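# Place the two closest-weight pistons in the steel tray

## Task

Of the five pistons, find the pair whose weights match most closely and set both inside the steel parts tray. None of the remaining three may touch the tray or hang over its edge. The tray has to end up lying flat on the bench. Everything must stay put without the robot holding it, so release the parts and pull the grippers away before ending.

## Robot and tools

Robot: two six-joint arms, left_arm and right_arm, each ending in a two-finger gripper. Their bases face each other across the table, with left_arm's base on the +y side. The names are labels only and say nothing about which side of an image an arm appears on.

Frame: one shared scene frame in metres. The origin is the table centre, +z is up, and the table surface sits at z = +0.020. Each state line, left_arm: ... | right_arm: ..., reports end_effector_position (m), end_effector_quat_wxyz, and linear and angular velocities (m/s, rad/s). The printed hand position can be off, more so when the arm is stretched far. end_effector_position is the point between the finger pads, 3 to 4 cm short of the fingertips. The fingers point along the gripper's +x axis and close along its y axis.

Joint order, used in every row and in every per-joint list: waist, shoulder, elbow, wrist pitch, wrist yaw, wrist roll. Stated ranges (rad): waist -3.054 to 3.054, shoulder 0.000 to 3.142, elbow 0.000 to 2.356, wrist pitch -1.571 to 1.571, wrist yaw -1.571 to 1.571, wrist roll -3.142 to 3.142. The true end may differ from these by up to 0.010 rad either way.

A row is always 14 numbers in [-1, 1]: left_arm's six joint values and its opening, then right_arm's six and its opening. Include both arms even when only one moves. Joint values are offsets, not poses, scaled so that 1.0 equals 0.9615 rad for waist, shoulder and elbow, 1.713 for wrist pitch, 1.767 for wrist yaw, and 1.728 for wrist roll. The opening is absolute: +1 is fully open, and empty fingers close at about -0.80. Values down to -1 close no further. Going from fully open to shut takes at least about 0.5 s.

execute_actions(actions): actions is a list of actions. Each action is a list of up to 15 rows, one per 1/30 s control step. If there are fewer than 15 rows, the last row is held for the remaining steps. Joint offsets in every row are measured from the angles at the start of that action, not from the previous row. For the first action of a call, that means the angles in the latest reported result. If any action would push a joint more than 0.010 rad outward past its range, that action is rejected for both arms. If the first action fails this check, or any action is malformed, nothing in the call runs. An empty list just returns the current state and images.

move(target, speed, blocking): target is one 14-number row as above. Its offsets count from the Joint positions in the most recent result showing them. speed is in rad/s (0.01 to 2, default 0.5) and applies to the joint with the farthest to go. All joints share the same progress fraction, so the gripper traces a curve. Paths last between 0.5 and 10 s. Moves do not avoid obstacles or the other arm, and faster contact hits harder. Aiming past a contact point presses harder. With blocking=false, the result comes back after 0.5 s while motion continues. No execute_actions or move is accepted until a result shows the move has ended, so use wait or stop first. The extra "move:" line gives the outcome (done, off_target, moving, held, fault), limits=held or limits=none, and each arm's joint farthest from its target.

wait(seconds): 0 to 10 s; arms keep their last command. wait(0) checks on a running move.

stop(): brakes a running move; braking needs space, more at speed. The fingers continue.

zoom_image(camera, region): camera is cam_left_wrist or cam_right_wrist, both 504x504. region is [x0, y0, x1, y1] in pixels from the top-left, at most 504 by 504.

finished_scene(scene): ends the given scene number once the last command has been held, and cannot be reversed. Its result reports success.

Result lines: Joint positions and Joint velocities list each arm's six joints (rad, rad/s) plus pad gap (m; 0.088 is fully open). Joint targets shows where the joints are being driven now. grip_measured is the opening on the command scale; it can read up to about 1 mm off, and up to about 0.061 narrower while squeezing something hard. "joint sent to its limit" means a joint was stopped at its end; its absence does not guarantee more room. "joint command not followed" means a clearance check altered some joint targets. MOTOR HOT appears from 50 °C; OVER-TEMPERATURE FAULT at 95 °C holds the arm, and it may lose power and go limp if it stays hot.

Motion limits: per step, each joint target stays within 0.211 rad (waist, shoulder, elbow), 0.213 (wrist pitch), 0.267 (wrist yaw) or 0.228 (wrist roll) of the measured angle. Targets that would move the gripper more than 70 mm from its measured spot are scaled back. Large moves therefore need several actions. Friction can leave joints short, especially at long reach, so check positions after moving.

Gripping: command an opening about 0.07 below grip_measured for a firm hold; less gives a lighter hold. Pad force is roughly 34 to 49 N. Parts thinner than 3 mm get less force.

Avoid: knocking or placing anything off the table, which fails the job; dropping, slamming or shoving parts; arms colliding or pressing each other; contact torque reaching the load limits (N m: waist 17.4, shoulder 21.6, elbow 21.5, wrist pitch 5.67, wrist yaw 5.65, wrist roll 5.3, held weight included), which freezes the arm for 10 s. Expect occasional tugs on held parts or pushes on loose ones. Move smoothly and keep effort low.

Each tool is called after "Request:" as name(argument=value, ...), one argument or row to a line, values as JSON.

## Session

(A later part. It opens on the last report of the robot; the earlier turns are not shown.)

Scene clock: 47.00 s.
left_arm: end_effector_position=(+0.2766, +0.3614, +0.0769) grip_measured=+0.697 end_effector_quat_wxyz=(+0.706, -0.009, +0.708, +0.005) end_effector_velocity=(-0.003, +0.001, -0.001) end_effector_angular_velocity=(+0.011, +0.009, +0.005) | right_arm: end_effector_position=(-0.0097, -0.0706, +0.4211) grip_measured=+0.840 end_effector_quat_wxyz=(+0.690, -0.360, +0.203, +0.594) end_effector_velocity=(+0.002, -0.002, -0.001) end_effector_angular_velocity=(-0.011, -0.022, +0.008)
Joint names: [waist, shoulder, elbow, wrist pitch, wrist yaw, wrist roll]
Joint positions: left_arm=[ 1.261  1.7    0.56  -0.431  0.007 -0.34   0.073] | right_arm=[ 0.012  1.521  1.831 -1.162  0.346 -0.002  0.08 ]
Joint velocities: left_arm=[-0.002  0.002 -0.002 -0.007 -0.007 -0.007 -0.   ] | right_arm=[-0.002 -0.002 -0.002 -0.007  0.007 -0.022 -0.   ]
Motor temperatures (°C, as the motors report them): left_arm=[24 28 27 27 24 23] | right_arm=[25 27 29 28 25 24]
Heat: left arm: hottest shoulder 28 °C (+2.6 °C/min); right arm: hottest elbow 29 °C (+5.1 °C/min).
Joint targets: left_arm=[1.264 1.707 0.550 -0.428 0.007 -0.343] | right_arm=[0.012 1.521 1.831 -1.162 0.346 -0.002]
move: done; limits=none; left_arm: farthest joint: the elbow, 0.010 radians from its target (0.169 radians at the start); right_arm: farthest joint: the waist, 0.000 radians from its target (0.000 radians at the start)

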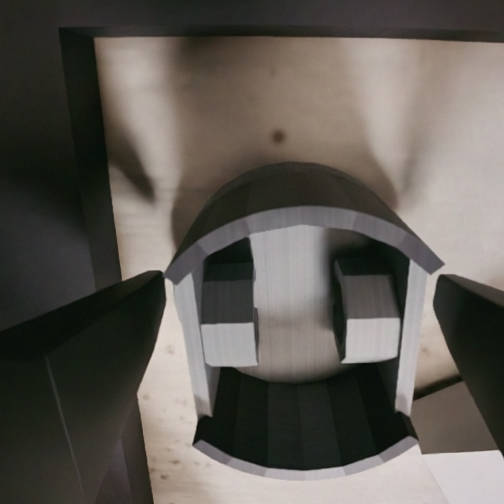

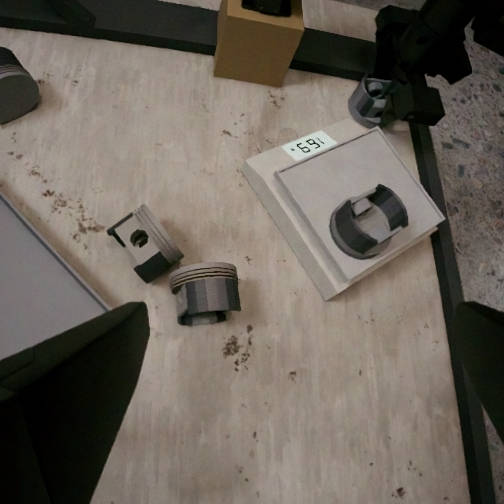

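Request:
move(
  target=[0,0,0,0,0,0,0.15, 0,0,0,0,0,0,0.84],
)

Request:
move(
  target=[0,-0.289,0.207,-0.265,0,0,0.15, 0,0,0,0,0,0,0.84],
  speed=0.7,
)

Scene clock: 49.30 s.
left_arm: end_effector_position=(+0.2764, +0.3617, +0.0769) grip_measured=+0.287 end_effector_quat_wxyz=(+0.706, -0.009, +0.708, +0.005) end_effector_velocity=(-0.005, +0.002, +0.000) end_effector_angular_velocity=(+0.014, +0.019, -0.010) | right_arm: end_effector_position=(-0.0097, -0.0706, +0.4211) grip_measured=+0.840 end_effector_quat_wxyz=(+0.690, -0.360, +0.203, +0.594) end_effector_velocity=(-0.002, +0.001, +0.002) end_effector_angular_velocity=(+0.012, +0.013, +0.002)
Joint names: [waist, shoulder, elbow, wrist pitch, wrist yaw, wrist roll]
Joint positions: left_arm=[ 1.261  1.7    0.56  -0.432  0.006 -0.34   0.053] | right_arm=[ 0.012  1.521  1.831 -1.162  0.346 -0.002  0.08 ]
Joint velocities: left_arm=[-0.002 -0.002 -0.002 -0.022 -0.007  0.007 -0.   ] | right_arm=[ 0.002 -0.002  0.002  0.007 -0.007  0.007 -0.   ]
Motor temperatures (°C, as the motors report them): left_arm=[24 28 27 27 24 23] | right_arm=[25 27 29 28 25 24]
Heat: left arm: hottest shoulder 28 °C (+2.4 °C/min); right arm: hottest elbow 29 °C (+4.9 °C/min).
Joint targets: left_arm=[1.261 1.700 0.560 -0.431 0.007 -0.340] | right_arm=[0.012 1.521 1.831 -1.162 0.346 -0.002]
move: done; limits=none; left_arm: farthest joint: the wrist pitch, 0.001 radians from its target (0.000 radians at the start); right_arm: farthest joint: the waist, 0.000 radians from its target (0.000 radians at the start)

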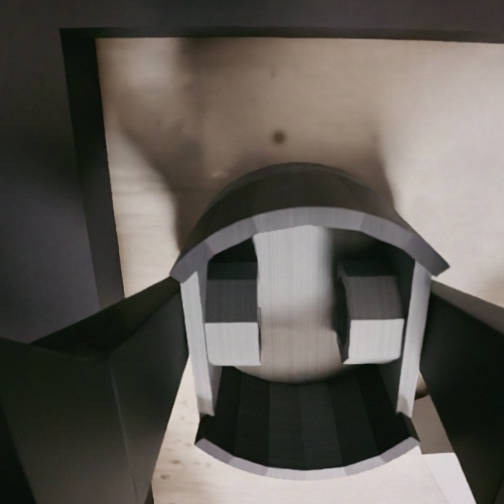

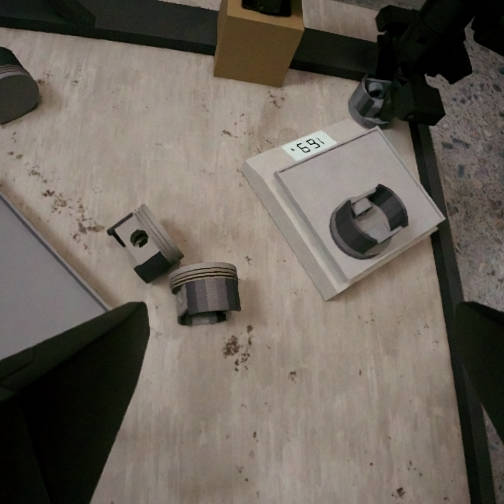

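Scene clock: 50.63 s.
left_arm: end_effector_position=(+0.2764, +0.3617, +0.1646) grip_measured=+0.287 end_effector_quat_wxyz=(+0.706, -0.009, +0.708, +0.005) end_effector_velocity=(-0.002, +0.001, -0.000) end_effector_angular_velocity=(+0.009, +0.005, +0.005) | right_arm: end_effector_position=(-0.0097, -0.0706, +0.4211) grip_measured=+0.840 end_effector_quat_wxyz=(+0.690, -0.360, +0.203, +0.594) end_effector_velocity=(+0.002, -0.001, +0.005) end_effector_angular_velocity=(+0.016, -0.007, -0.002)
Joint names: [waist, shoulder, elbow, wrist pitch, wrist yaw, wrist roll]
Joint positions: left_arm=[ 1.261  1.432  0.742 -0.882  0.006 -0.34   0.053] | right_arm=[ 0.012  1.521  1.831 -1.162  0.346 -0.002  0.08 ]
Joint velocities: left_arm=[-0.002 -0.002 -0.002 -0.007 -0.007 -0.007  0.   ] | right_arm=[-0.002 -0.007  0.002  0.007  0.007 -0.007 -0.   ]
Motor temperatures (°C, as the motors report them): left_arm=[24 28 27 27 24 23] | right_arm=[25 27 29 28 25 24]
Heat: left arm: hottest shoulder 28 °C (+2.4 °C/min); right arm: hottest elbow 29 °C (+4.7 °C/min).
Joint targets: left_arm=[1.261 1.422 0.759 -0.886 0.006 -0.340] | right_arm=[0.012 1.521 1.831 -1.162 0.346 -0.002]
move: off_target (left_arm); limits=none; left_arm: farthest joint: the elbow, 0.017 radians from its target (0.199 radians at the start); right_arm: farthest joint: the waist, 0.000 radians from its target (0.000 radians at the start)

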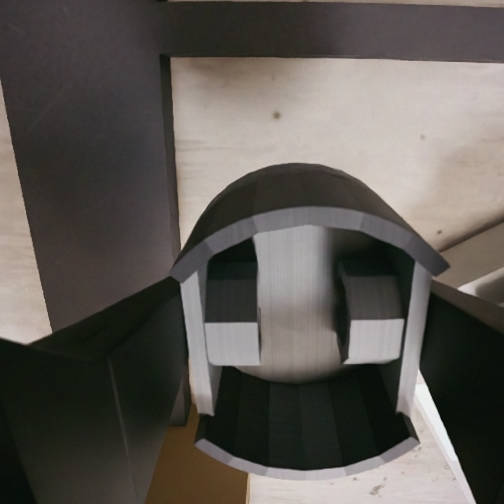

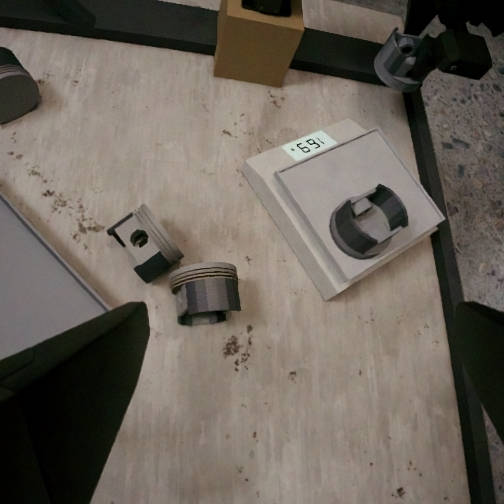

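Request:
move(
  target=[-0.751,0.223,0.229,0.006,0,0.688,0.15, 0,0,0,0,0,0,0.84],
  speed=1.0,
)

Scene clock: 52.83 s.
left_arm: end_effector_position=(+0.2108, +0.1995, +0.1649) grip_measured=+0.287 end_effector_quat_wxyz=(+0.416, +0.570, +0.416, -0.574) end_effector_velocity=(+0.005, -0.003, -0.000) end_effector_angular_velocity=(-0.008, -0.030, +0.005) | right_arm: end_effector_position=(-0.0097, -0.0706, +0.4211) grip_measured=+0.840 end_effector_quat_wxyz=(+0.690, -0.360, +0.203, +0.594) end_effector_velocity=(-0.000, -0.001, -0.003) end_effector_angular_velocity=(-0.015, -0.002, +0.008)
Joint names: [waist, shoulder, elbow, wrist pitch, wrist yaw, wrist roll]
Joint positions: left_arm=[ 0.542  1.642  0.946 -0.874  0.006  0.846  0.053] | right_arm=[ 0.012  1.521  1.831 -1.162  0.346 -0.002  0.08 ]
Joint velocities: left_arm=[-0.002  0.002  0.002  0.022 -0.022 -0.007 -0.   ] | right_arm=[-0.002  0.002 -0.002 -0.007 -0.007 -0.007 -0.   ]
Motor temperatures (°C, as the motors report them): left_arm=[24 28 27 27 24 23] | right_arm=[25 27 29 29 25 24]
Heat: left arm: hottest shoulder 28 °C (+2.3 °C/min); right arm: hottest elbow 29 °C (+4.5 °C/min).
Joint targets: left_arm=[0.539 1.646 0.963 -0.872 0.006 0.849] | right_arm=[0.012 1.521 1.831 -1.162 0.346 -0.002]
move: off_target (left_arm); limits=none; left_arm: farthest joint: the elbow, 0.016 radians from its target (0.220 radians at the start); right_arm: farthest joint: the waist, 0.000 radians from its target (0.000 radians at the start)

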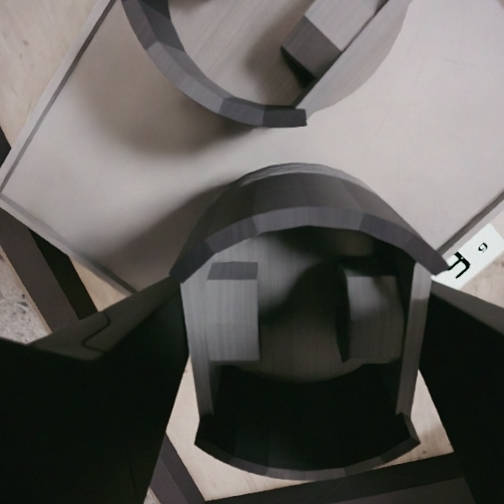

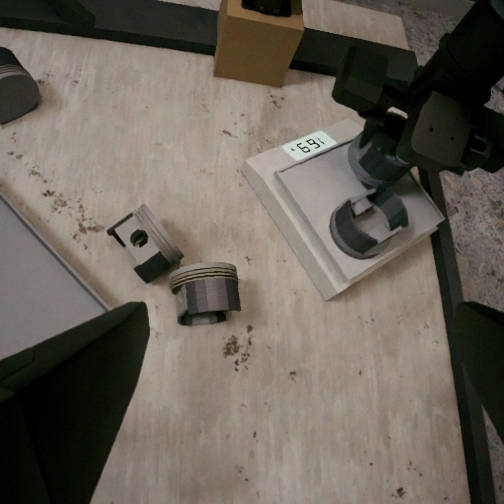

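Request:
move(
  target=[-0.019,0.067,-0.052,0.061,0,0,0.15, 0,0,0,0,0,0,0.84],
  speed=0.2,
)

Request:
move(
  target=[0,0,0,0,0,0,0.6, 0,0,0,0,0,0,0.84],
)

Scene clock: 54.73 s.
left_arm: end_effector_position=(+0.2088, +0.1947, +0.1409) grip_measured=+0.287 end_effector_quat_wxyz=(+0.411, +0.573, +0.412, -0.577) end_effector_velocity=(-0.002, +0.002, -0.001) end_effector_angular_velocity=(+0.014, -0.000, -0.000) | right_arm: end_effector_position=(-0.0097, -0.0706, +0.4211) grip_measured=+0.840 end_effector_quat_wxyz=(+0.690, -0.360, +0.203, +0.594) end_effector_velocity=(-0.002, +0.001, +0.002) end_effector_angular_velocity=(+0.006, -0.007, +0.023)
Joint names: [waist, shoulder, elbow, wrist pitch, wrist yaw, wrist roll]
Joint positions: left_arm=[ 0.527  1.702  0.904 -0.773  0.006  0.846  0.053] | right_arm=[ 0.012  1.521  1.831 -1.162  0.346 -0.002  0.08 ]
Joint velocities: left_arm=[-0.007  0.002 -0.002 -0.007 -0.007 -0.007 -0.   ] | right_arm=[ 0.002 -0.002  0.002  0.007 -0.007 -0.022 -0.   ]
Motor temperatures (°C, as the motors report them): left_arm=[24 28 27 27 24 23] | right_arm=[25 27 29 29 25 24]
Heat: left arm: hottest shoulder 28 °C (+2.2 °C/min); right arm: hottest elbow 29 °C (+4.4 °C/min).
Joint targets: left_arm=[0.524 1.707 0.896 -0.770 0.006 0.846] | right_arm=[0.012 1.521 1.831 -1.162 0.346 -0.002]
move: done; limits=none; left_arm: farthest joint: the elbow, 0.008 radians from its target (0.050 radians at the start); right_arm: farthest joint: the waist, 0.000 radians from its target (0.000 radians at the start)

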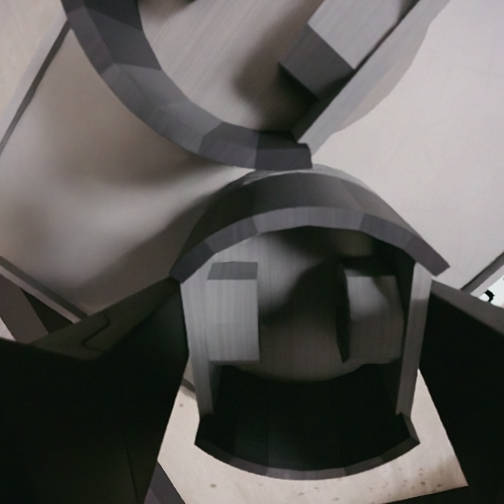

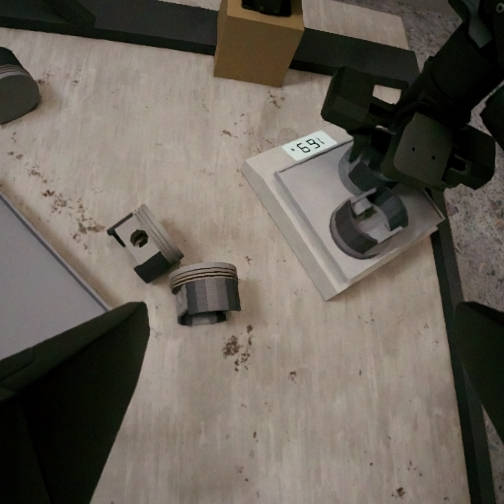

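Scene clock: 55.33 s.
left_arm: end_effector_position=(+0.2088, +0.1947, +0.1409) grip_measured=+0.595 end_effector_quat_wxyz=(+0.411, +0.573, +0.412, -0.577) end_effector_velocity=(-0.001, -0.001, -0.001) end_effector_angular_velocity=(-0.006, +0.005, +0.005) | right_arm: end_effector_position=(-0.0097, -0.0706, +0.4211) grip_measured=+0.840 end_effector_quat_wxyz=(+0.690, -0.360, +0.203, +0.594) end_effector_velocity=(+0.000, -0.002, -0.003) end_effector_angular_velocity=(-0.018, -0.012, +0.018)
Joint names: [waist, shoulder, elbow, wrist pitch, wrist yaw, wrist roll]
Joint positions: left_arm=[ 0.527  1.702  0.904 -0.773  0.006  0.846  0.068] | right_arm=[ 0.012  1.521  1.831 -1.162  0.346 -0.002  0.08 ]
Joint velocities: left_arm=[-0.002  0.002 -0.002  0.007  0.007 -0.007  0.001] | right_arm=[-0.002 -0.002 -0.007 -0.007 -0.007 -0.022 -0.   ]
Motor temperatures (°C, as the motors report them): left_arm=[24 28 27 27 24 23] | right_arm=[25 27 29 29 25 24]
Heat: left arm: hottest shoulder 28 °C (+2.2 °C/min); right arm: hottest elbow 29 °C (+4.3 °C/min).
Joint targets: left_arm=[0.527 1.702 0.904 -0.773 0.006 0.846] | right_arm=[0.012 1.521 1.831 -1.162 0.346 -0.002]
move: done; limits=none; left_arm: farthest joint: the waist, 0.000 radians from its target (0.000 radians at the start); right_arm: farthest joint: the waist, 0.000 radians from its target (0.000 radians at the start)

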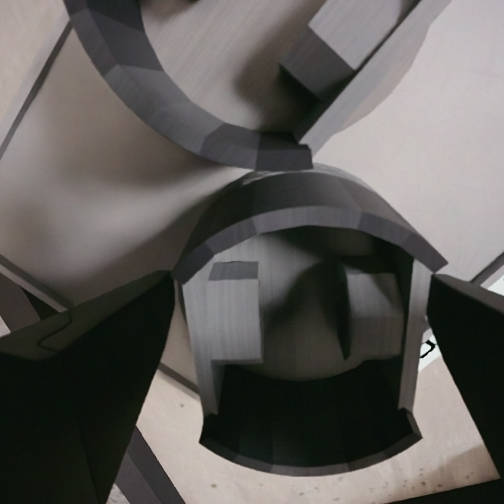

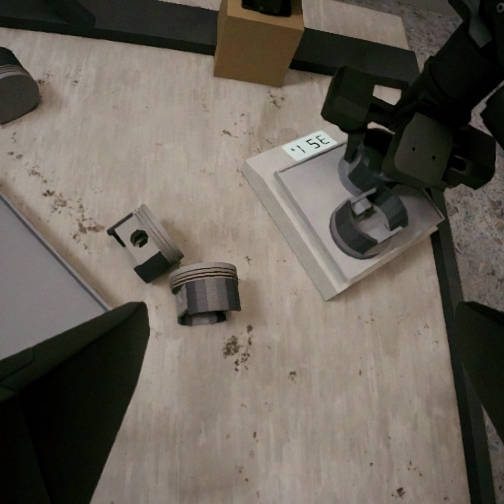

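Request:
wait(
  seconds=1,
)

Request:
zoom_image(
  camera="cam_right_wrist",
  region=[230, 100, 450, 300],
)

Scene clock: 56.67 s.
left_arm: end_effector_position=(+0.2088, +0.1947, +0.1409) grip_measured=+0.597 end_effector_quat_wxyz=(+0.411, +0.573, +0.412, -0.577) end_effector_velocity=(-0.001, +0.002, +0.000) end_effector_angular_velocity=(+0.010, -0.003, +0.020) | right_arm: end_effector_position=(-0.0097, -0.0706, +0.4211) grip_measured=+0.840 end_effector_quat_wxyz=(+0.690, -0.360, +0.203, +0.594) end_effector_velocity=(+0.002, -0.002, -0.001) end_effector_angular_velocity=(-0.011, -0.022, +0.008)
Joint names: [waist, shoulder, elbow, wrist pitch, wrist yaw, wrist roll]
Joint positions: left_arm=[ 0.527  1.702  0.904 -0.773  0.006  0.846  0.068] | right_arm=[ 0.012  1.521  1.831 -1.162  0.346 -0.002  0.08 ]
Joint velocities: left_arm=[-0.002 -0.002 -0.002 -0.007 -0.007 -0.022 -0.   ] | right_arm=[-0.002 -0.002 -0.002 -0.007  0.007 -0.022  0.   ]
Motor temperatures (°C, as the motors report them): left_arm=[24 28 27 27 24 23] | right_arm=[25 27 30 29 25 24]
Heat: left arm: hottest shoulder 28 °C (+2.1 °C/min); right arm: hottest elbow 30 °C (+5.3 °C/min).
Joint targets: left_arm=[0.527 1.702 0.904 -0.773 0.006 0.846] | right_arm=[0.012 1.521 1.831 -1.162 0.346 -0.002]
wait: 1.00 s; at rest from the start

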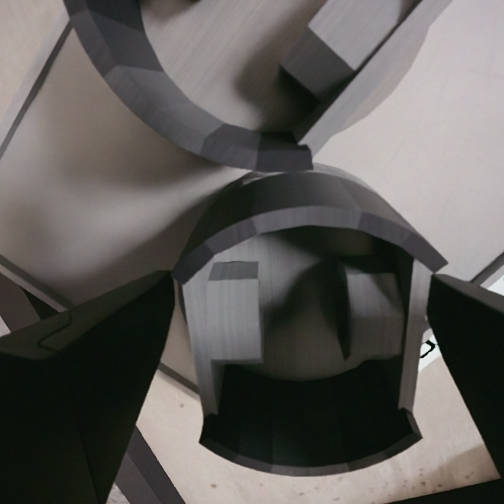

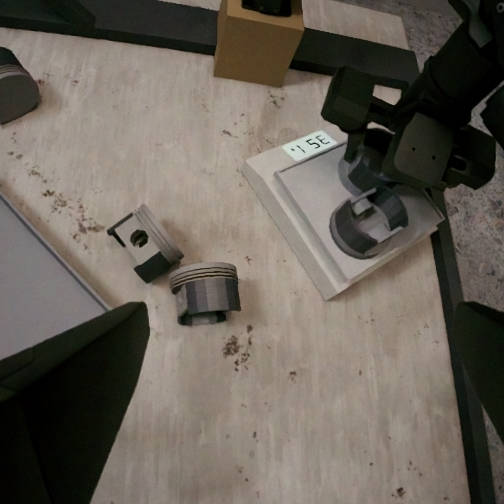

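Region (230, 100, 450, 300) of cam_right_wrist's 504x504 image, scaled by 2.291, with more detail than that image has; it fills the top 458 rows of this view, and the rest is white.

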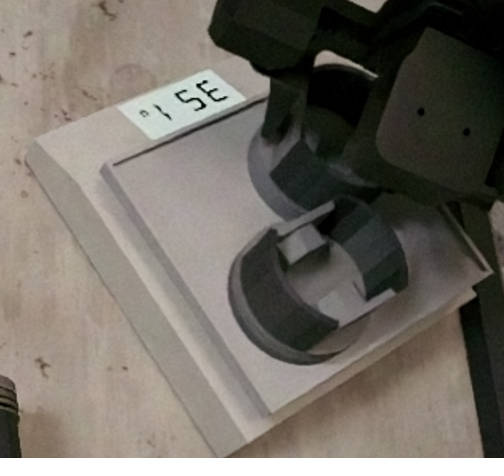

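Request:
move(
  target=[0,0,0,0,0,0,0.15, 0,0,0,0,0,0,0.84],
)

Request:
move(
  target=[0,-0.19,-0.038,-0.085,0,0,0.15, 0,0,0,0,0,0,0.84],
  speed=0.5,
)

Request:
move(
  target=[-1.0,0,0,0,0,0,0.15, 0,0,0,0,0,0,0.84],
  speed=1.2,
)

Scene clock: 58.87 s.
left_arm: end_effector_position=(+0.2088, +0.1948, +0.1409) grip_measured=+0.287 end_effector_quat_wxyz=(+0.411, +0.573, +0.412, -0.577) end_effector_velocity=(-0.001, -0.000, +0.002) end_effector_angular_velocity=(+0.002, -0.007, +0.029) | right_arm: end_effector_position=(-0.0097, -0.0706, +0.4211) grip_measured=+0.840 end_effector_quat_wxyz=(+0.690, -0.360, +0.203, +0.594) end_effector_velocity=(+0.004, -0.002, -0.000) end_effector_angular_velocity=(-0.002, -0.013, -0.022)
Joint names: [waist, shoulder, elbow, wrist pitch, wrist yaw, wrist roll]
Joint positions: left_arm=[ 0.527  1.702  0.904 -0.773  0.006  0.846  0.053] | right_arm=[ 0.012  1.521  1.831 -1.162  0.346 -0.002  0.08 ]
Joint velocities: left_arm=[-0.007 -0.007  0.002 -0.007 -0.007 -0.037 -0.   ] | right_arm=[-0.002 -0.002 -0.002 -0.007  0.022  0.007 -0.   ]
Motor temperatures (°C, as the motors report them): left_arm=[24 28 27 27 24 23] | right_arm=[25 27 30 29 25 24]
Heat: left arm: hottest shoulder 28 °C (+2.0 °C/min); right arm: hottest elbow 30 °C (+5.1 °C/min).
Joint targets: left_arm=[0.527 1.702 0.904 -0.773 0.006 0.846] | right_arm=[0.012 1.521 1.831 -1.162 0.346 -0.002]
move: done; limits=none; left_arm: farthest joint: the waist, 0.000 radians from its target (0.000 radians at the start); right_arm: farthest joint: the waist, 0.000 radians from its target (0.000 radians at the start)

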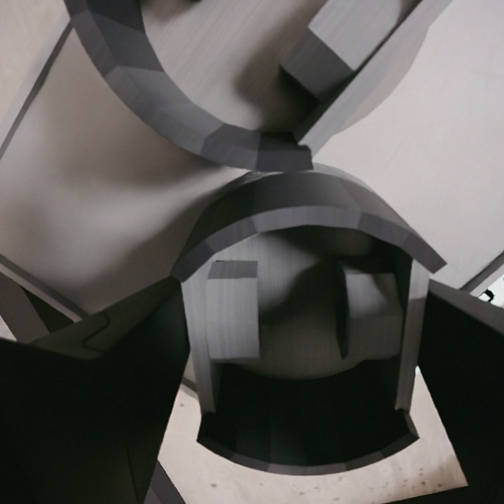

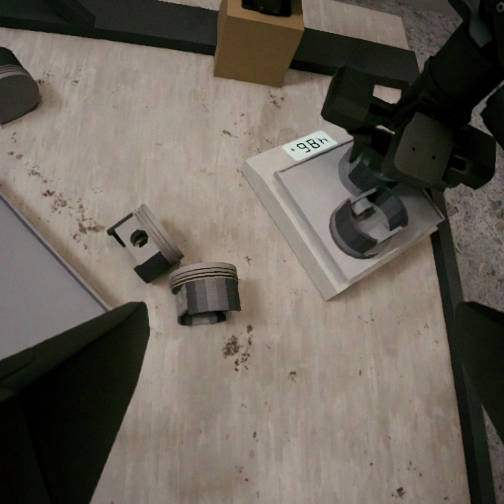

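Scene clock: 59.83 s.
left_arm: end_effector_position=(+0.1950, +0.2191, +0.1750) grip_measured=+0.287 end_effector_quat_wxyz=(+0.411, +0.573, +0.411, -0.577) end_effector_velocity=(+0.001, +0.003, +0.001) end_effector_angular_velocity=(+0.013, -0.018, +0.005) | right_arm: end_effector_position=(-0.0097, -0.0706, +0.4211) grip_measured=+0.840 end_effector_quat_wxyz=(+0.690, -0.360, +0.203, +0.594) end_effector_velocity=(+0.000, -0.002, -0.001) end_effector_angular_velocity=(-0.010, -0.001, +0.008)
Joint names: [waist, shoulder, elbow, wrist pitch, wrist yaw, wrist roll]
Joint positions: left_arm=[ 0.527  1.531  0.876 -0.916  0.006  0.846  0.053] | right_arm=[ 0.012  1.521  1.831 -1.162  0.346 -0.002  0.08 ]
Joint velocities: left_arm=[-0.002 -0.007 -0.002 -0.007 -0.022 -0.007 -0.   ] | right_arm=[-0.002 -0.002 -0.002 -0.007 -0.007 -0.007 -0.   ]
Motor temperatures (°C, as the motors report them): left_arm=[24 28 27 27 24 23] | right_arm=[25 27 30 29 25 24]
Heat: left arm: hottest shoulder 28 °C (+2.0 °C/min); right arm: hottest elbow 30 °C (+5.0 °C/min).
Joint targets: left_arm=[0.527 1.519 0.868 -0.919 0.006 0.846] | right_arm=[0.012 1.521 1.831 -1.162 0.346 -0.002]
move: off_target (left_arm); limits=none; left_arm: farthest joint: the shoulder, 0.011 radians from its target (0.183 radians at the start); right_arm: farthest joint: the waist, 0.000 radians from its target (0.000 radians at the start)

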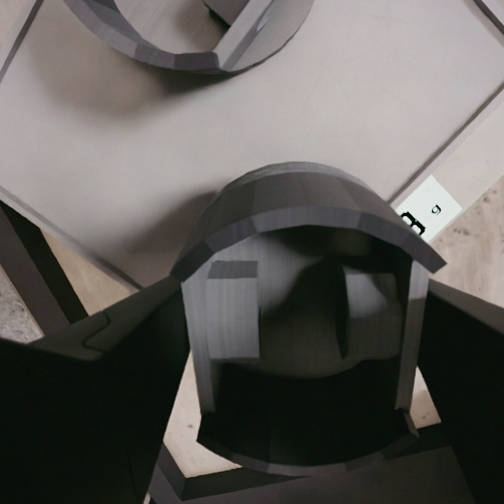

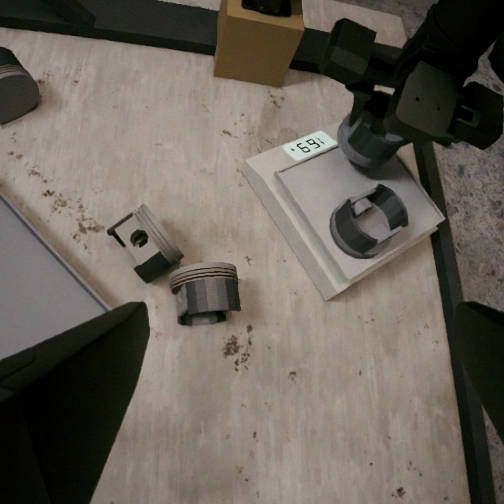

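Scene clock: 61.40 s.
left_arm: end_effector_position=(-0.0268, +0.2116, +0.1750) grip_measured=+0.288 end_effector_quat_wxyz=(+0.099, +0.698, +0.101, -0.702) end_effector_velocity=(-0.000, +0.001, +0.002) end_effector_angular_velocity=(-0.005, -0.006, +0.015) | right_arm: end_effector_position=(-0.0097, -0.0706, +0.4211) grip_measured=+0.840 end_effector_quat_wxyz=(+0.690, -0.360, +0.203, +0.594) end_effector_velocity=(+0.000, -0.002, -0.001) end_effector_angular_velocity=(-0.007, +0.009, -0.003)
Joint names: [waist, shoulder, elbow, wrist pitch, wrist yaw, wrist roll]
Joint positions: left_arm=[-0.432  1.531  0.876 -0.916  0.007  0.846  0.053] | right_arm=[ 0.012  1.521  1.831 -1.162  0.346 -0.002  0.08 ]
Joint velocities: left_arm=[-0.007 -0.007  0.002 -0.007 -0.007 -0.022 -0.   ] | right_arm=[-0.002 -0.002 -0.002 -0.007 -0.007  0.007 -0.   ]
Motor temperatures (°C, as the motors report them): left_arm=[24 28 27 27 24 23] | right_arm=[25 27 30 29 25 24]
Heat: left arm: hottest shoulder 28 °C (+2.0 °C/min); right arm: hottest elbow 30 °C (+4.0 °C/min).
Joint targets: left_arm=[-0.435 1.531 0.876 -0.916 0.006 0.846] | right_arm=[0.012 1.521 1.831 -1.162 0.346 -0.002]
move: done; limits=none; left_arm: farthest joint: the waist, 0.003 radians from its target (0.961 radians at the start); right_arm: farthest joint: the waist, 0.000 radians from its target (0.000 radians at the start)

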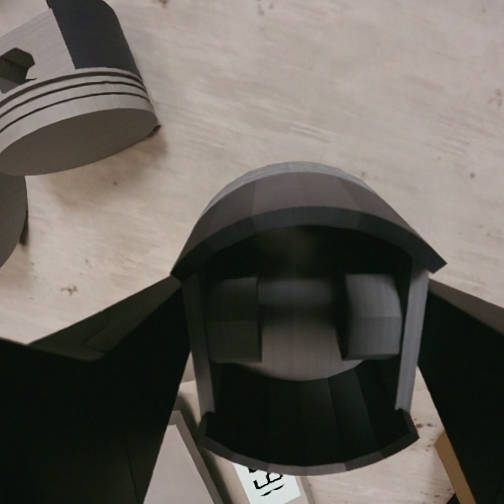

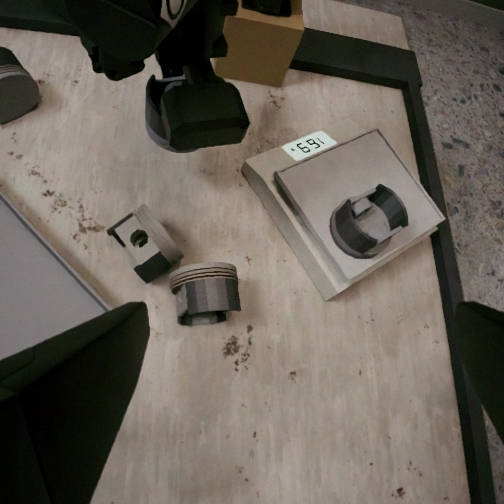

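Request:
move(
  target=[-0.353,0.2147,-0.282,0.273,0,0,0.15, 0,0,0,0,0,0,0.84],
  speed=0.5,
)

Request:
move(
  target=[0,0,0,0,0,0,0.8, 0,0,0,0,0,0,0.84],
)

Scene clock: 63.40 s.
left_arm: end_effector_position=(-0.0804, +0.2703, +0.0788) grip_measured=+0.288 end_effector_quat_wxyz=(-0.021, +0.705, -0.017, -0.708) end_effector_velocity=(+0.001, -0.000, +0.000) end_effector_angular_velocity=(-0.010, -0.000, -0.010) | right_arm: end_effector_position=(-0.0097, -0.0706, +0.4211) grip_measured=+0.840 end_effector_quat_wxyz=(+0.690, -0.360, +0.203, +0.594) end_effector_velocity=(-0.003, +0.002, -0.002) end_effector_angular_velocity=(-0.002, +0.012, +0.017)
Joint names: [waist, shoulder, elbow, wrist pitch, wrist yaw, wrist roll]
Joint positions: left_arm=[-0.768  1.733  0.613 -0.451  0.007  0.846  0.053] | right_arm=[ 0.012  1.521  1.831 -1.162  0.346 -0.002  0.08 ]
Joint velocities: left_arm=[-0.002 -0.007 -0.007  0.007 -0.007  0.007 -0.   ] | right_arm=[-0.002  0.002 -0.002  0.007 -0.022 -0.007 -0.   ]
Motor temperatures (°C, as the motors report them): left_arm=[24 28 27 27 24 23] | right_arm=[25 27 30 29 25 24]
Heat: left arm: hottest shoulder 28 °C (+2.0 °C/min); right arm: hottest elbow 30 °C (+4.0 °C/min).
Joint targets: left_arm=[-0.771 1.737 0.605 -0.448 0.007 0.846] | right_arm=[0.012 1.521 1.831 -1.162 0.346 -0.002]
move: done; limits=none; left_arm: farthest joint: the elbow, 0.008 radians from its target (0.271 radians at the start); right_arm: farthest joint: the waist, 0.000 radians from its target (0.000 radians at the start)

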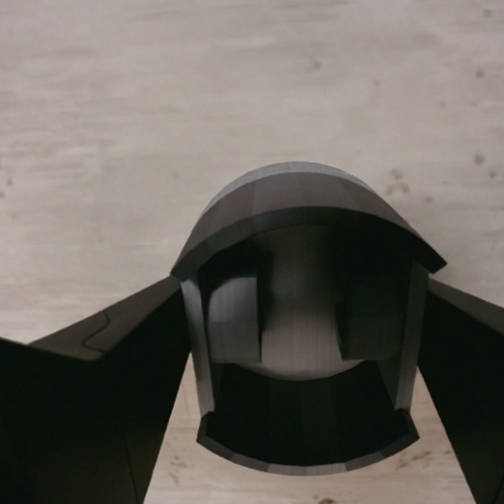

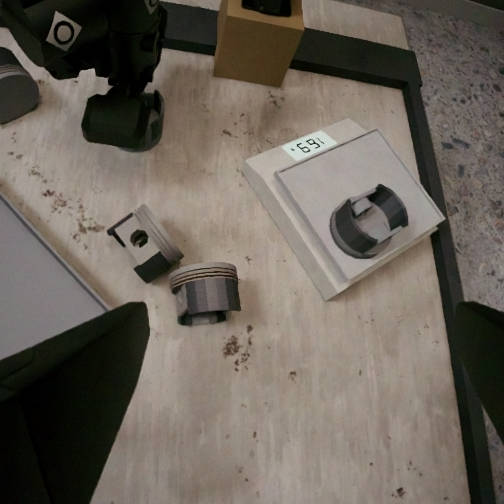

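Scene clock: 64.07 s.
left_arm: end_effector_position=(-0.0804, +0.2703, +0.0788) grip_measured=+0.795 end_effector_quat_wxyz=(-0.021, +0.705, -0.017, -0.708) end_effector_velocity=(+0.005, +0.003, +0.000) end_effector_angular_velocity=(+0.011, -0.021, +0.024) | right_arm: end_effector_position=(-0.0097, -0.0706, +0.4211) grip_measured=+0.840 end_effector_quat_wxyz=(+0.690, -0.360, +0.203, +0.594) end_effector_velocity=(+0.000, -0.002, -0.003) end_effector_angular_velocity=(-0.015, -0.002, +0.008)
Joint names: [waist, shoulder, elbow, wrist pitch, wrist yaw, wrist roll]
Joint positions: left_arm=[-0.768  1.733  0.613 -0.451  0.007  0.846  0.078] | right_arm=[ 0.012  1.521  1.831 -1.162  0.346 -0.002  0.08 ]
Joint velocities: left_arm=[ 0.002 -0.002 -0.002 -0.022 -0.007 -0.022  0.001] | right_arm=[-0.002 -0.002 -0.007 -0.007 -0.007 -0.007 -0.   ]
Motor temperatures (°C, as the motors report them): left_arm=[24 28 27 27 24 23] | right_arm=[25 27 30 29 25 24]
Heat: left arm: hottest shoulder 28 °C (+2.0 °C/min); right arm: hottest elbow 30 °C (+4.1 °C/min).
Joint targets: left_arm=[-0.768 1.733 0.613 -0.451 0.007 0.846] | right_arm=[0.012 1.521 1.831 -1.162 0.346 -0.002]
move: done; limits=none; left_arm: farthest joint: the waist, 0.000 radians from its target (0.000 radians at the start); right_arm: farthest joint: the waist, 0.000 radians from its target (0.000 radians at the start)

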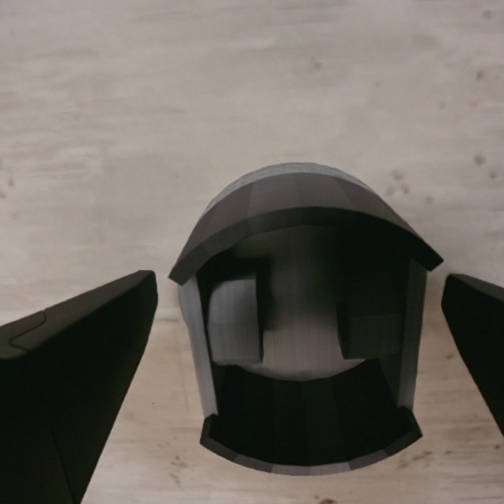

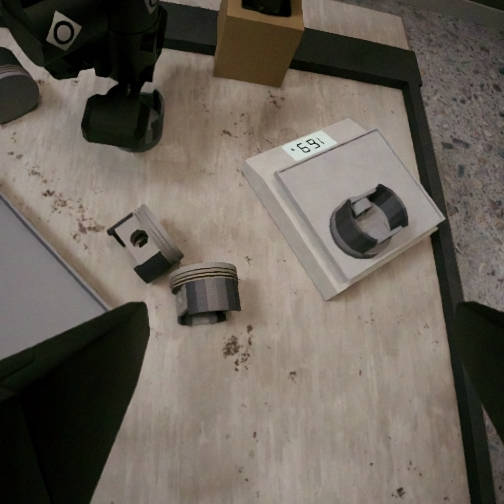

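Request:
move(
  target=[-0.439,0.192,0.73,-0.298,0,0.252,1.0, 0,0,0,0,0,0,0.84],
  speed=0.9,
)

Scene clock: 66.83 s.
left_arm: end_effector_position=(-0.2439, +0.3037, +0.1714) grip_measured=+0.989 end_effector_quat_wxyz=(-0.309, +0.633, -0.309, -0.639) end_effector_velocity=(+0.000, +0.002, +0.001) end_effector_angular_velocity=(-0.006, -0.005, +0.000) | right_arm: end_effector_position=(-0.0097, -0.0706, +0.4211) grip_measured=+0.840 end_effector_quat_wxyz=(+0.690, -0.360, +0.203, +0.594) end_effector_velocity=(-0.004, +0.001, +0.000) end_effector_angular_velocity=(+0.002, +0.013, +0.022)
Joint names: [waist, shoulder, elbow, wrist pitch, wrist yaw, wrist roll]
Joint positions: left_arm=[-1.187  1.909  1.302 -0.959  0.007  1.279  0.087] | right_arm=[ 0.012  1.521  1.831 -1.162  0.346 -0.002  0.08 ]
Joint velocities: left_arm=[-0.007 -0.002  0.002 -0.007 -0.007 -0.007 -0.   ] | right_arm=[ 0.002 -0.002 -0.002  0.007 -0.022 -0.007  0.   ]
Motor temperatures (°C, as the motors report them): left_arm=[24 28 27 27 24 23] | right_arm=[25 27 30 29 25 24]
Heat: left arm: hottest shoulder 28 °C (+2.0 °C/min); right arm: hottest elbow 30 °C (+4.0 °C/min).
Joint targets: left_arm=[-1.190 1.918 1.314 -0.962 0.007 1.282] | right_arm=[0.012 1.521 1.831 -1.162 0.346 -0.002]
move: off_target (left_arm); limits=none; left_arm: farthest joint: the elbow, 0.013 radians from its target (0.702 radians at the start); right_arm: farthest joint: the waist, 0.000 radians from its target (0.000 radians at the start)

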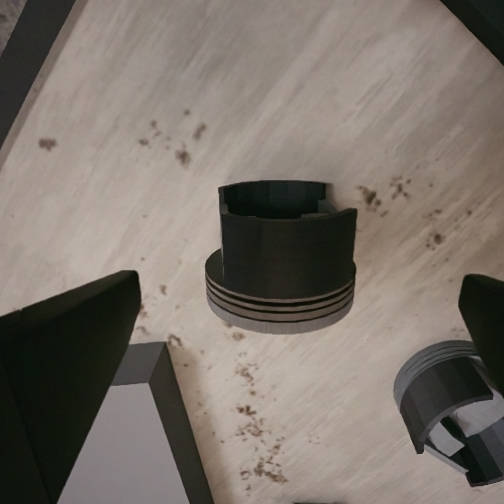

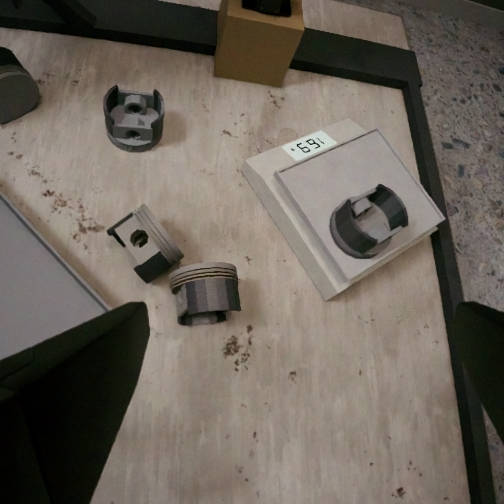

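Request:
move(
  target=[0.019,0.230,-0.175,0.2153,0,0.01,1.0, 0,0,0,0,0,0,0.84],
  speed=0.4,
)

Scene clock: 69.30 s.
left_arm: end_effector_position=(-0.2429, +0.2984, +0.0685) grip_measured=+0.989 end_effector_quat_wxyz=(-0.310, +0.634, -0.307, -0.638) end_effector_velocity=(-0.003, -0.001, +0.001) end_effector_angular_velocity=(-0.011, +0.008, +0.005) | right_arm: end_effector_position=(-0.0097, -0.0706, +0.4211) grip_measured=+0.840 end_effector_quat_wxyz=(+0.690, -0.360, +0.203, +0.594) end_effector_velocity=(-0.002, -0.002, -0.001) end_effector_angular_velocity=(-0.010, -0.001, +0.012)
Joint names: [waist, shoulder, elbow, wrist pitch, wrist yaw, wrist roll]
Joint positions: left_arm=[-1.172  2.12   1.144 -0.593  0.007  1.293  0.087] | right_arm=[ 0.012  1.521  1.831 -1.162  0.346 -0.002  0.08 ]
Joint velocities: left_arm=[-0.002 -0.002  0.002  0.007 -0.007 -0.007  0.   ] | right_arm=[ 0.002 -0.002 -0.002 -0.007 -0.007 -0.007 -0.   ]
Motor temperatures (°C, as the motors report them): left_arm=[24 28 27 27 24 23] | right_arm=[25 27 30 29 25 24]
Heat: left arm: hottest shoulder 28 °C (+2.0 °C/min); right arm: hottest elbow 30 °C (+4.0 °C/min).
Joint targets: left_arm=[-1.169 2.130 1.134 -0.590 0.007 1.296] | right_arm=[0.012 1.521 1.831 -1.162 0.346 -0.002]
move: done; limits=none; left_arm: farthest joint: the shoulder, 0.010 radians from its target (0.222 radians at the start); right_arm: farthest joint: the waist, 0.000 radians from its target (0.000 radians at the start)

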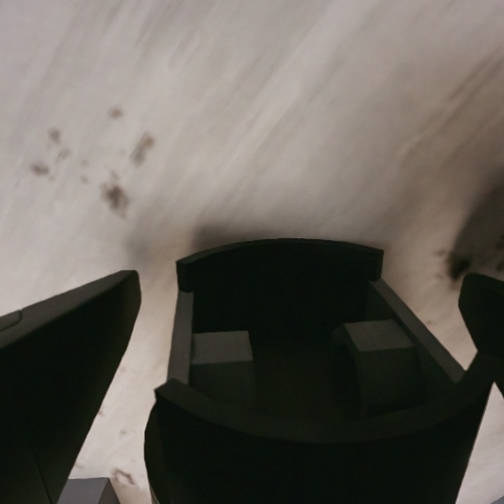

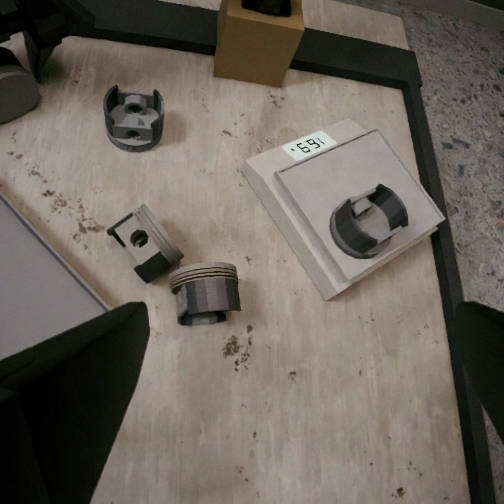

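Request:
move(
  target=[0,0,0,0,0,0,0.15, 0,0,0,0,0,0,0.84],
)

Scene clock: 70.17 s.
left_arm: end_effector_position=(-0.2430, +0.2984, +0.0685) grip_measured=+0.314 end_effector_quat_wxyz=(-0.310, +0.634, -0.308, -0.638) end_effector_velocity=(+0.002, +0.001, +0.000) end_effector_angular_velocity=(-0.004, -0.010, +0.020) | right_arm: end_effector_position=(-0.0097, -0.0706, +0.4211) grip_measured=+0.840 end_effector_quat_wxyz=(+0.690, -0.360, +0.203, +0.594) end_effector_velocity=(-0.000, -0.001, -0.000) end_effector_angular_velocity=(-0.007, +0.011, +0.012)
Joint names: [waist, shoulder, elbow, wrist pitch, wrist yaw, wrist roll]
Joint positions: left_arm=[-1.172  2.12   1.144 -0.593  0.007  1.293  0.054] | right_arm=[ 0.012  1.521  1.831 -1.162  0.346 -0.002  0.08 ]
Joint velocities: left_arm=[-0.002 -0.002 -0.002 -0.007 -0.007 -0.022  0.   ] | right_arm=[-0.007 -0.002  0.002 -0.007 -0.022 -0.007 -0.   ]
Motor temperatures (°C, as the motors report them): left_arm=[24 29 27 27 24 23] | right_arm=[25 27 30 29 25 24]
Heat: left arm: hottest shoulder 29 °C (+3.0 °C/min); right arm: hottest elbow 30 °C (+4.1 °C/min).
Joint targets: left_arm=[-1.172 2.120 1.144 -0.593 0.007 1.293] | right_arm=[0.012 1.521 1.831 -1.162 0.346 -0.002]
move: done; limits=none; left_arm: farthest joint: the waist, 0.000 radians from its target (0.000 radians at the start); right_arm: farthest joint: the waist, 0.000 radians from its target (0.000 radians at the start)

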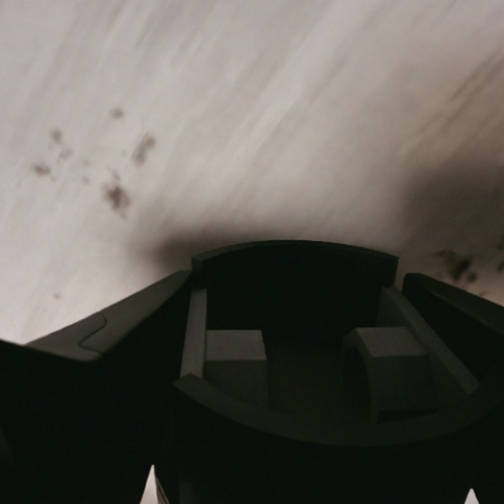

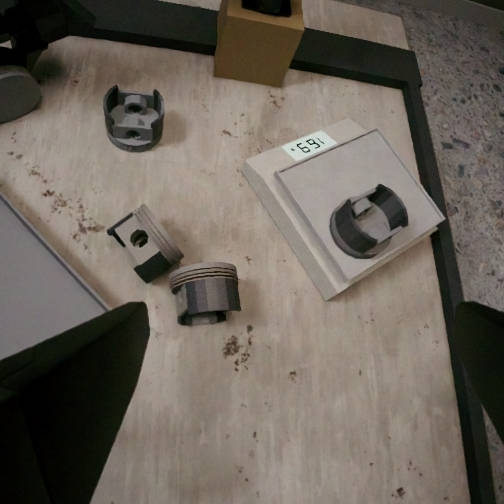

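Request:
move(
  target=[0.57,-0.554,-0.195,-0.202,0,-0.2,0.15, 0,0,0,0,0,0,0.84],
  speed=0.8,
)

Request:
move(
  target=[1.0,0,0,0,0,-0.55,0.15, 0,0,0,0,0,0,0.84],
  speed=1.2,
)

Scene clock: 73.67 s.
left_arm: end_effector_position=(-0.0790, +0.2196, +0.1798) grip_measured=+0.314 end_effector_quat_wxyz=(-0.007, +0.705, -0.005, -0.709) end_effector_velocity=(+0.005, +0.001, -0.001) end_effector_angular_velocity=(-0.003, -0.025, -0.005) | right_arm: end_effector_position=(-0.0097, -0.0706, +0.4211) grip_measured=+0.840 end_effector_quat_wxyz=(+0.690, -0.360, +0.203, +0.594) end_effector_velocity=(+0.002, +0.001, +0.003) end_effector_angular_velocity=(+0.015, +0.002, -0.012)
Joint names: [waist, shoulder, elbow, wrist pitch, wrist yaw, wrist roll]
Joint positions: left_arm=[-0.627  1.599  0.965 -0.935  0.007  0.951  0.054] | right_arm=[ 0.012  1.521  1.831 -1.162  0.346 -0.002  0.08 ]
Joint velocities: left_arm=[ 0.002 -0.002 -0.007 -0.007 -0.022  0.007 -0.   ] | right_arm=[-0.002 -0.002  0.002  0.007  0.007  0.007  0.   ]
Motor temperatures (°C, as the motors report them): left_arm=[24 29 27 27 24 23] | right_arm=[25 28 30 29 25 24]
Heat: left arm: hottest shoulder 29 °C (+2.0 °C/min); right arm: hottest elbow 30 °C (+4.0 °C/min).
Joint targets: left_arm=[-0.624 1.587 0.957 -0.939 0.007 0.947] | right_arm=[0.012 1.521 1.831 -1.162 0.346 -0.002]
move: off_target (left_arm); limits=none; left_arm: farthest joint: the shoulder, 0.012 radians from its target (0.533 radians at the start); right_arm: farthest joint: the waist, 0.000 radians from its target (0.000 radians at the start)

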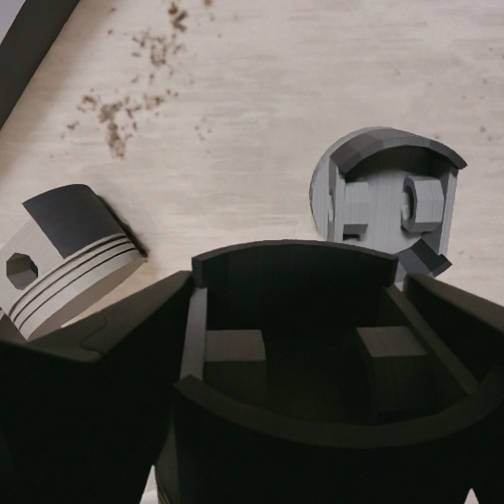

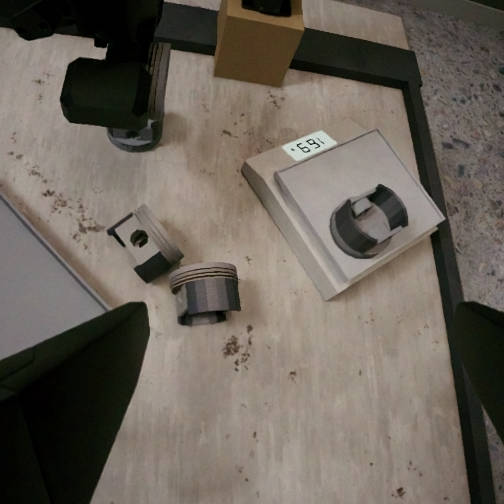

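Scene clock: 75.27 s.
left_arm: end_effector_position=(+0.1584, +0.1809, +0.1798) grip_measured=+0.314 end_effector_quat_wxyz=(+0.572, +0.412, +0.574, -0.416) end_effector_velocity=(-0.000, +0.002, +0.000) end_effector_angular_velocity=(+0.009, -0.005, +0.005) | right_arm: end_effector_position=(-0.0097, -0.0706, +0.4211) grip_measured=+0.840 end_effector_quat_wxyz=(+0.690, -0.360, +0.203, +0.594) end_effector_velocity=(+0.000, -0.003, +0.000) end_effector_angular_velocity=(-0.002, +0.010, -0.003)
Joint names: [waist, shoulder, elbow, wrist pitch, wrist yaw, wrist roll]
Joint positions: left_arm=[ 0.332  1.599  0.965 -0.935  0.006  0.003  0.054] | right_arm=[ 0.012  1.521  1.831 -1.162  0.346 -0.002  0.08 ]
Joint velocities: left_arm=[-0.002 -0.002 -0.002 -0.007 -0.007 -0.007  0.   ] | right_arm=[-0.002 -0.007 -0.002 -0.007 -0.007  0.007 -0.   ]
Motor temperatures (°C, as the motors report them): left_arm=[24 29 27 27 24 23] | right_arm=[25 28 30 30 25 24]
Heat: left arm: hottest shoulder 29 °C (+2.0 °C/min); right arm: hottest elbow 30 °C (+4.0 °C/min).
Joint targets: left_arm=[0.335 1.599 0.965 -0.935 0.007 -0.000] | right_arm=[0.012 1.521 1.831 -1.162 0.346 -0.002]
move: done; limits=none; left_arm: farthest joint: the waist, 0.003 radians from its target (0.962 radians at the start); right_arm: farthest joint: the waist, 0.000 radians from its target (0.000 radians at the start)

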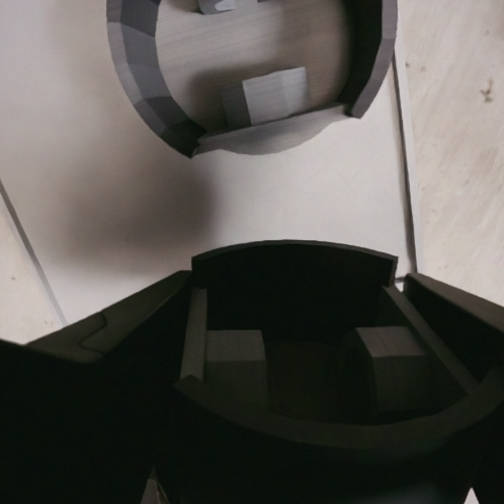

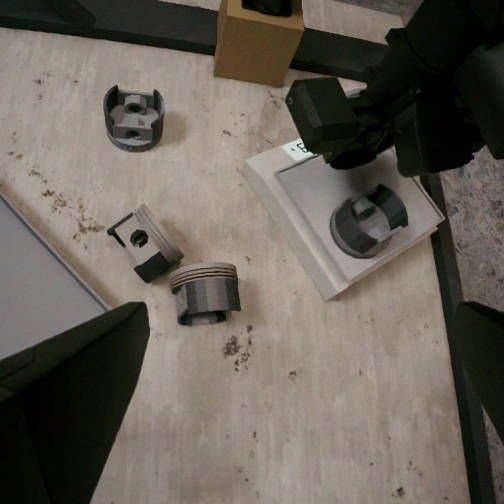

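Request:
move(
  target=[0.23,0.123,-0.054,0.093,0,0,0.15, 0,0,0,0,0,0,0.84],
  speed=0.4,
)

Scene clock: 76.70 s.
left_arm: end_effector_position=(+0.2161, +0.1943, +0.1419) grip_measured=+0.314 end_effector_quat_wxyz=(+0.614, +0.347, +0.616, -0.352) end_effector_velocity=(+0.001, -0.000, +0.000) end_effector_angular_velocity=(-0.010, +0.003, +0.015) | right_arm: end_effector_position=(-0.0097, -0.0706, +0.4211) grip_measured=+0.840 end_effector_quat_wxyz=(+0.690, -0.360, +0.203, +0.594) end_effector_velocity=(-0.002, -0.002, -0.002) end_effector_angular_velocity=(-0.015, +0.000, +0.028)
Joint names: [waist, shoulder, elbow, wrist pitch, wrist yaw, wrist roll]
Joint positions: left_arm=[ 0.549  1.713  0.922 -0.779  0.006  0.003  0.054] | right_arm=[ 0.012  1.521  1.831 -1.162  0.346 -0.002  0.08 ]
Joint velocities: left_arm=[ 0.007 -0.002 -0.002  0.007  0.007 -0.007 -0.   ] | right_arm=[-0.002 -0.002 -0.002 -0.007 -0.022 -0.022 -0.   ]
Motor temperatures (°C, as the motors report them): left_arm=[24 29 27 27 24 23] | right_arm=[25 28 30 30 25 24]
Heat: left arm: hottest shoulder 29 °C (+2.0 °C/min); right arm: hottest elbow 30 °C (+4.0 °C/min).
Joint targets: left_arm=[0.553 1.718 0.913 -0.776 0.006 0.003] | right_arm=[0.012 1.521 1.831 -1.162 0.346 -0.002]
move: done; limits=none; left_arm: farthest joint: the elbow, 0.009 radians from its target (0.052 radians at the start); right_arm: farthest joint: the waist, 0.000 radians from its target (0.000 radians at the start)

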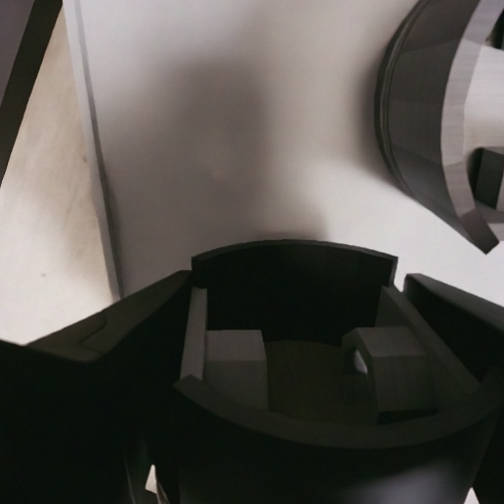

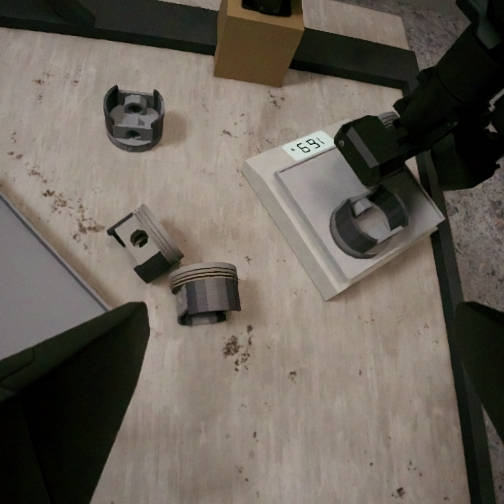

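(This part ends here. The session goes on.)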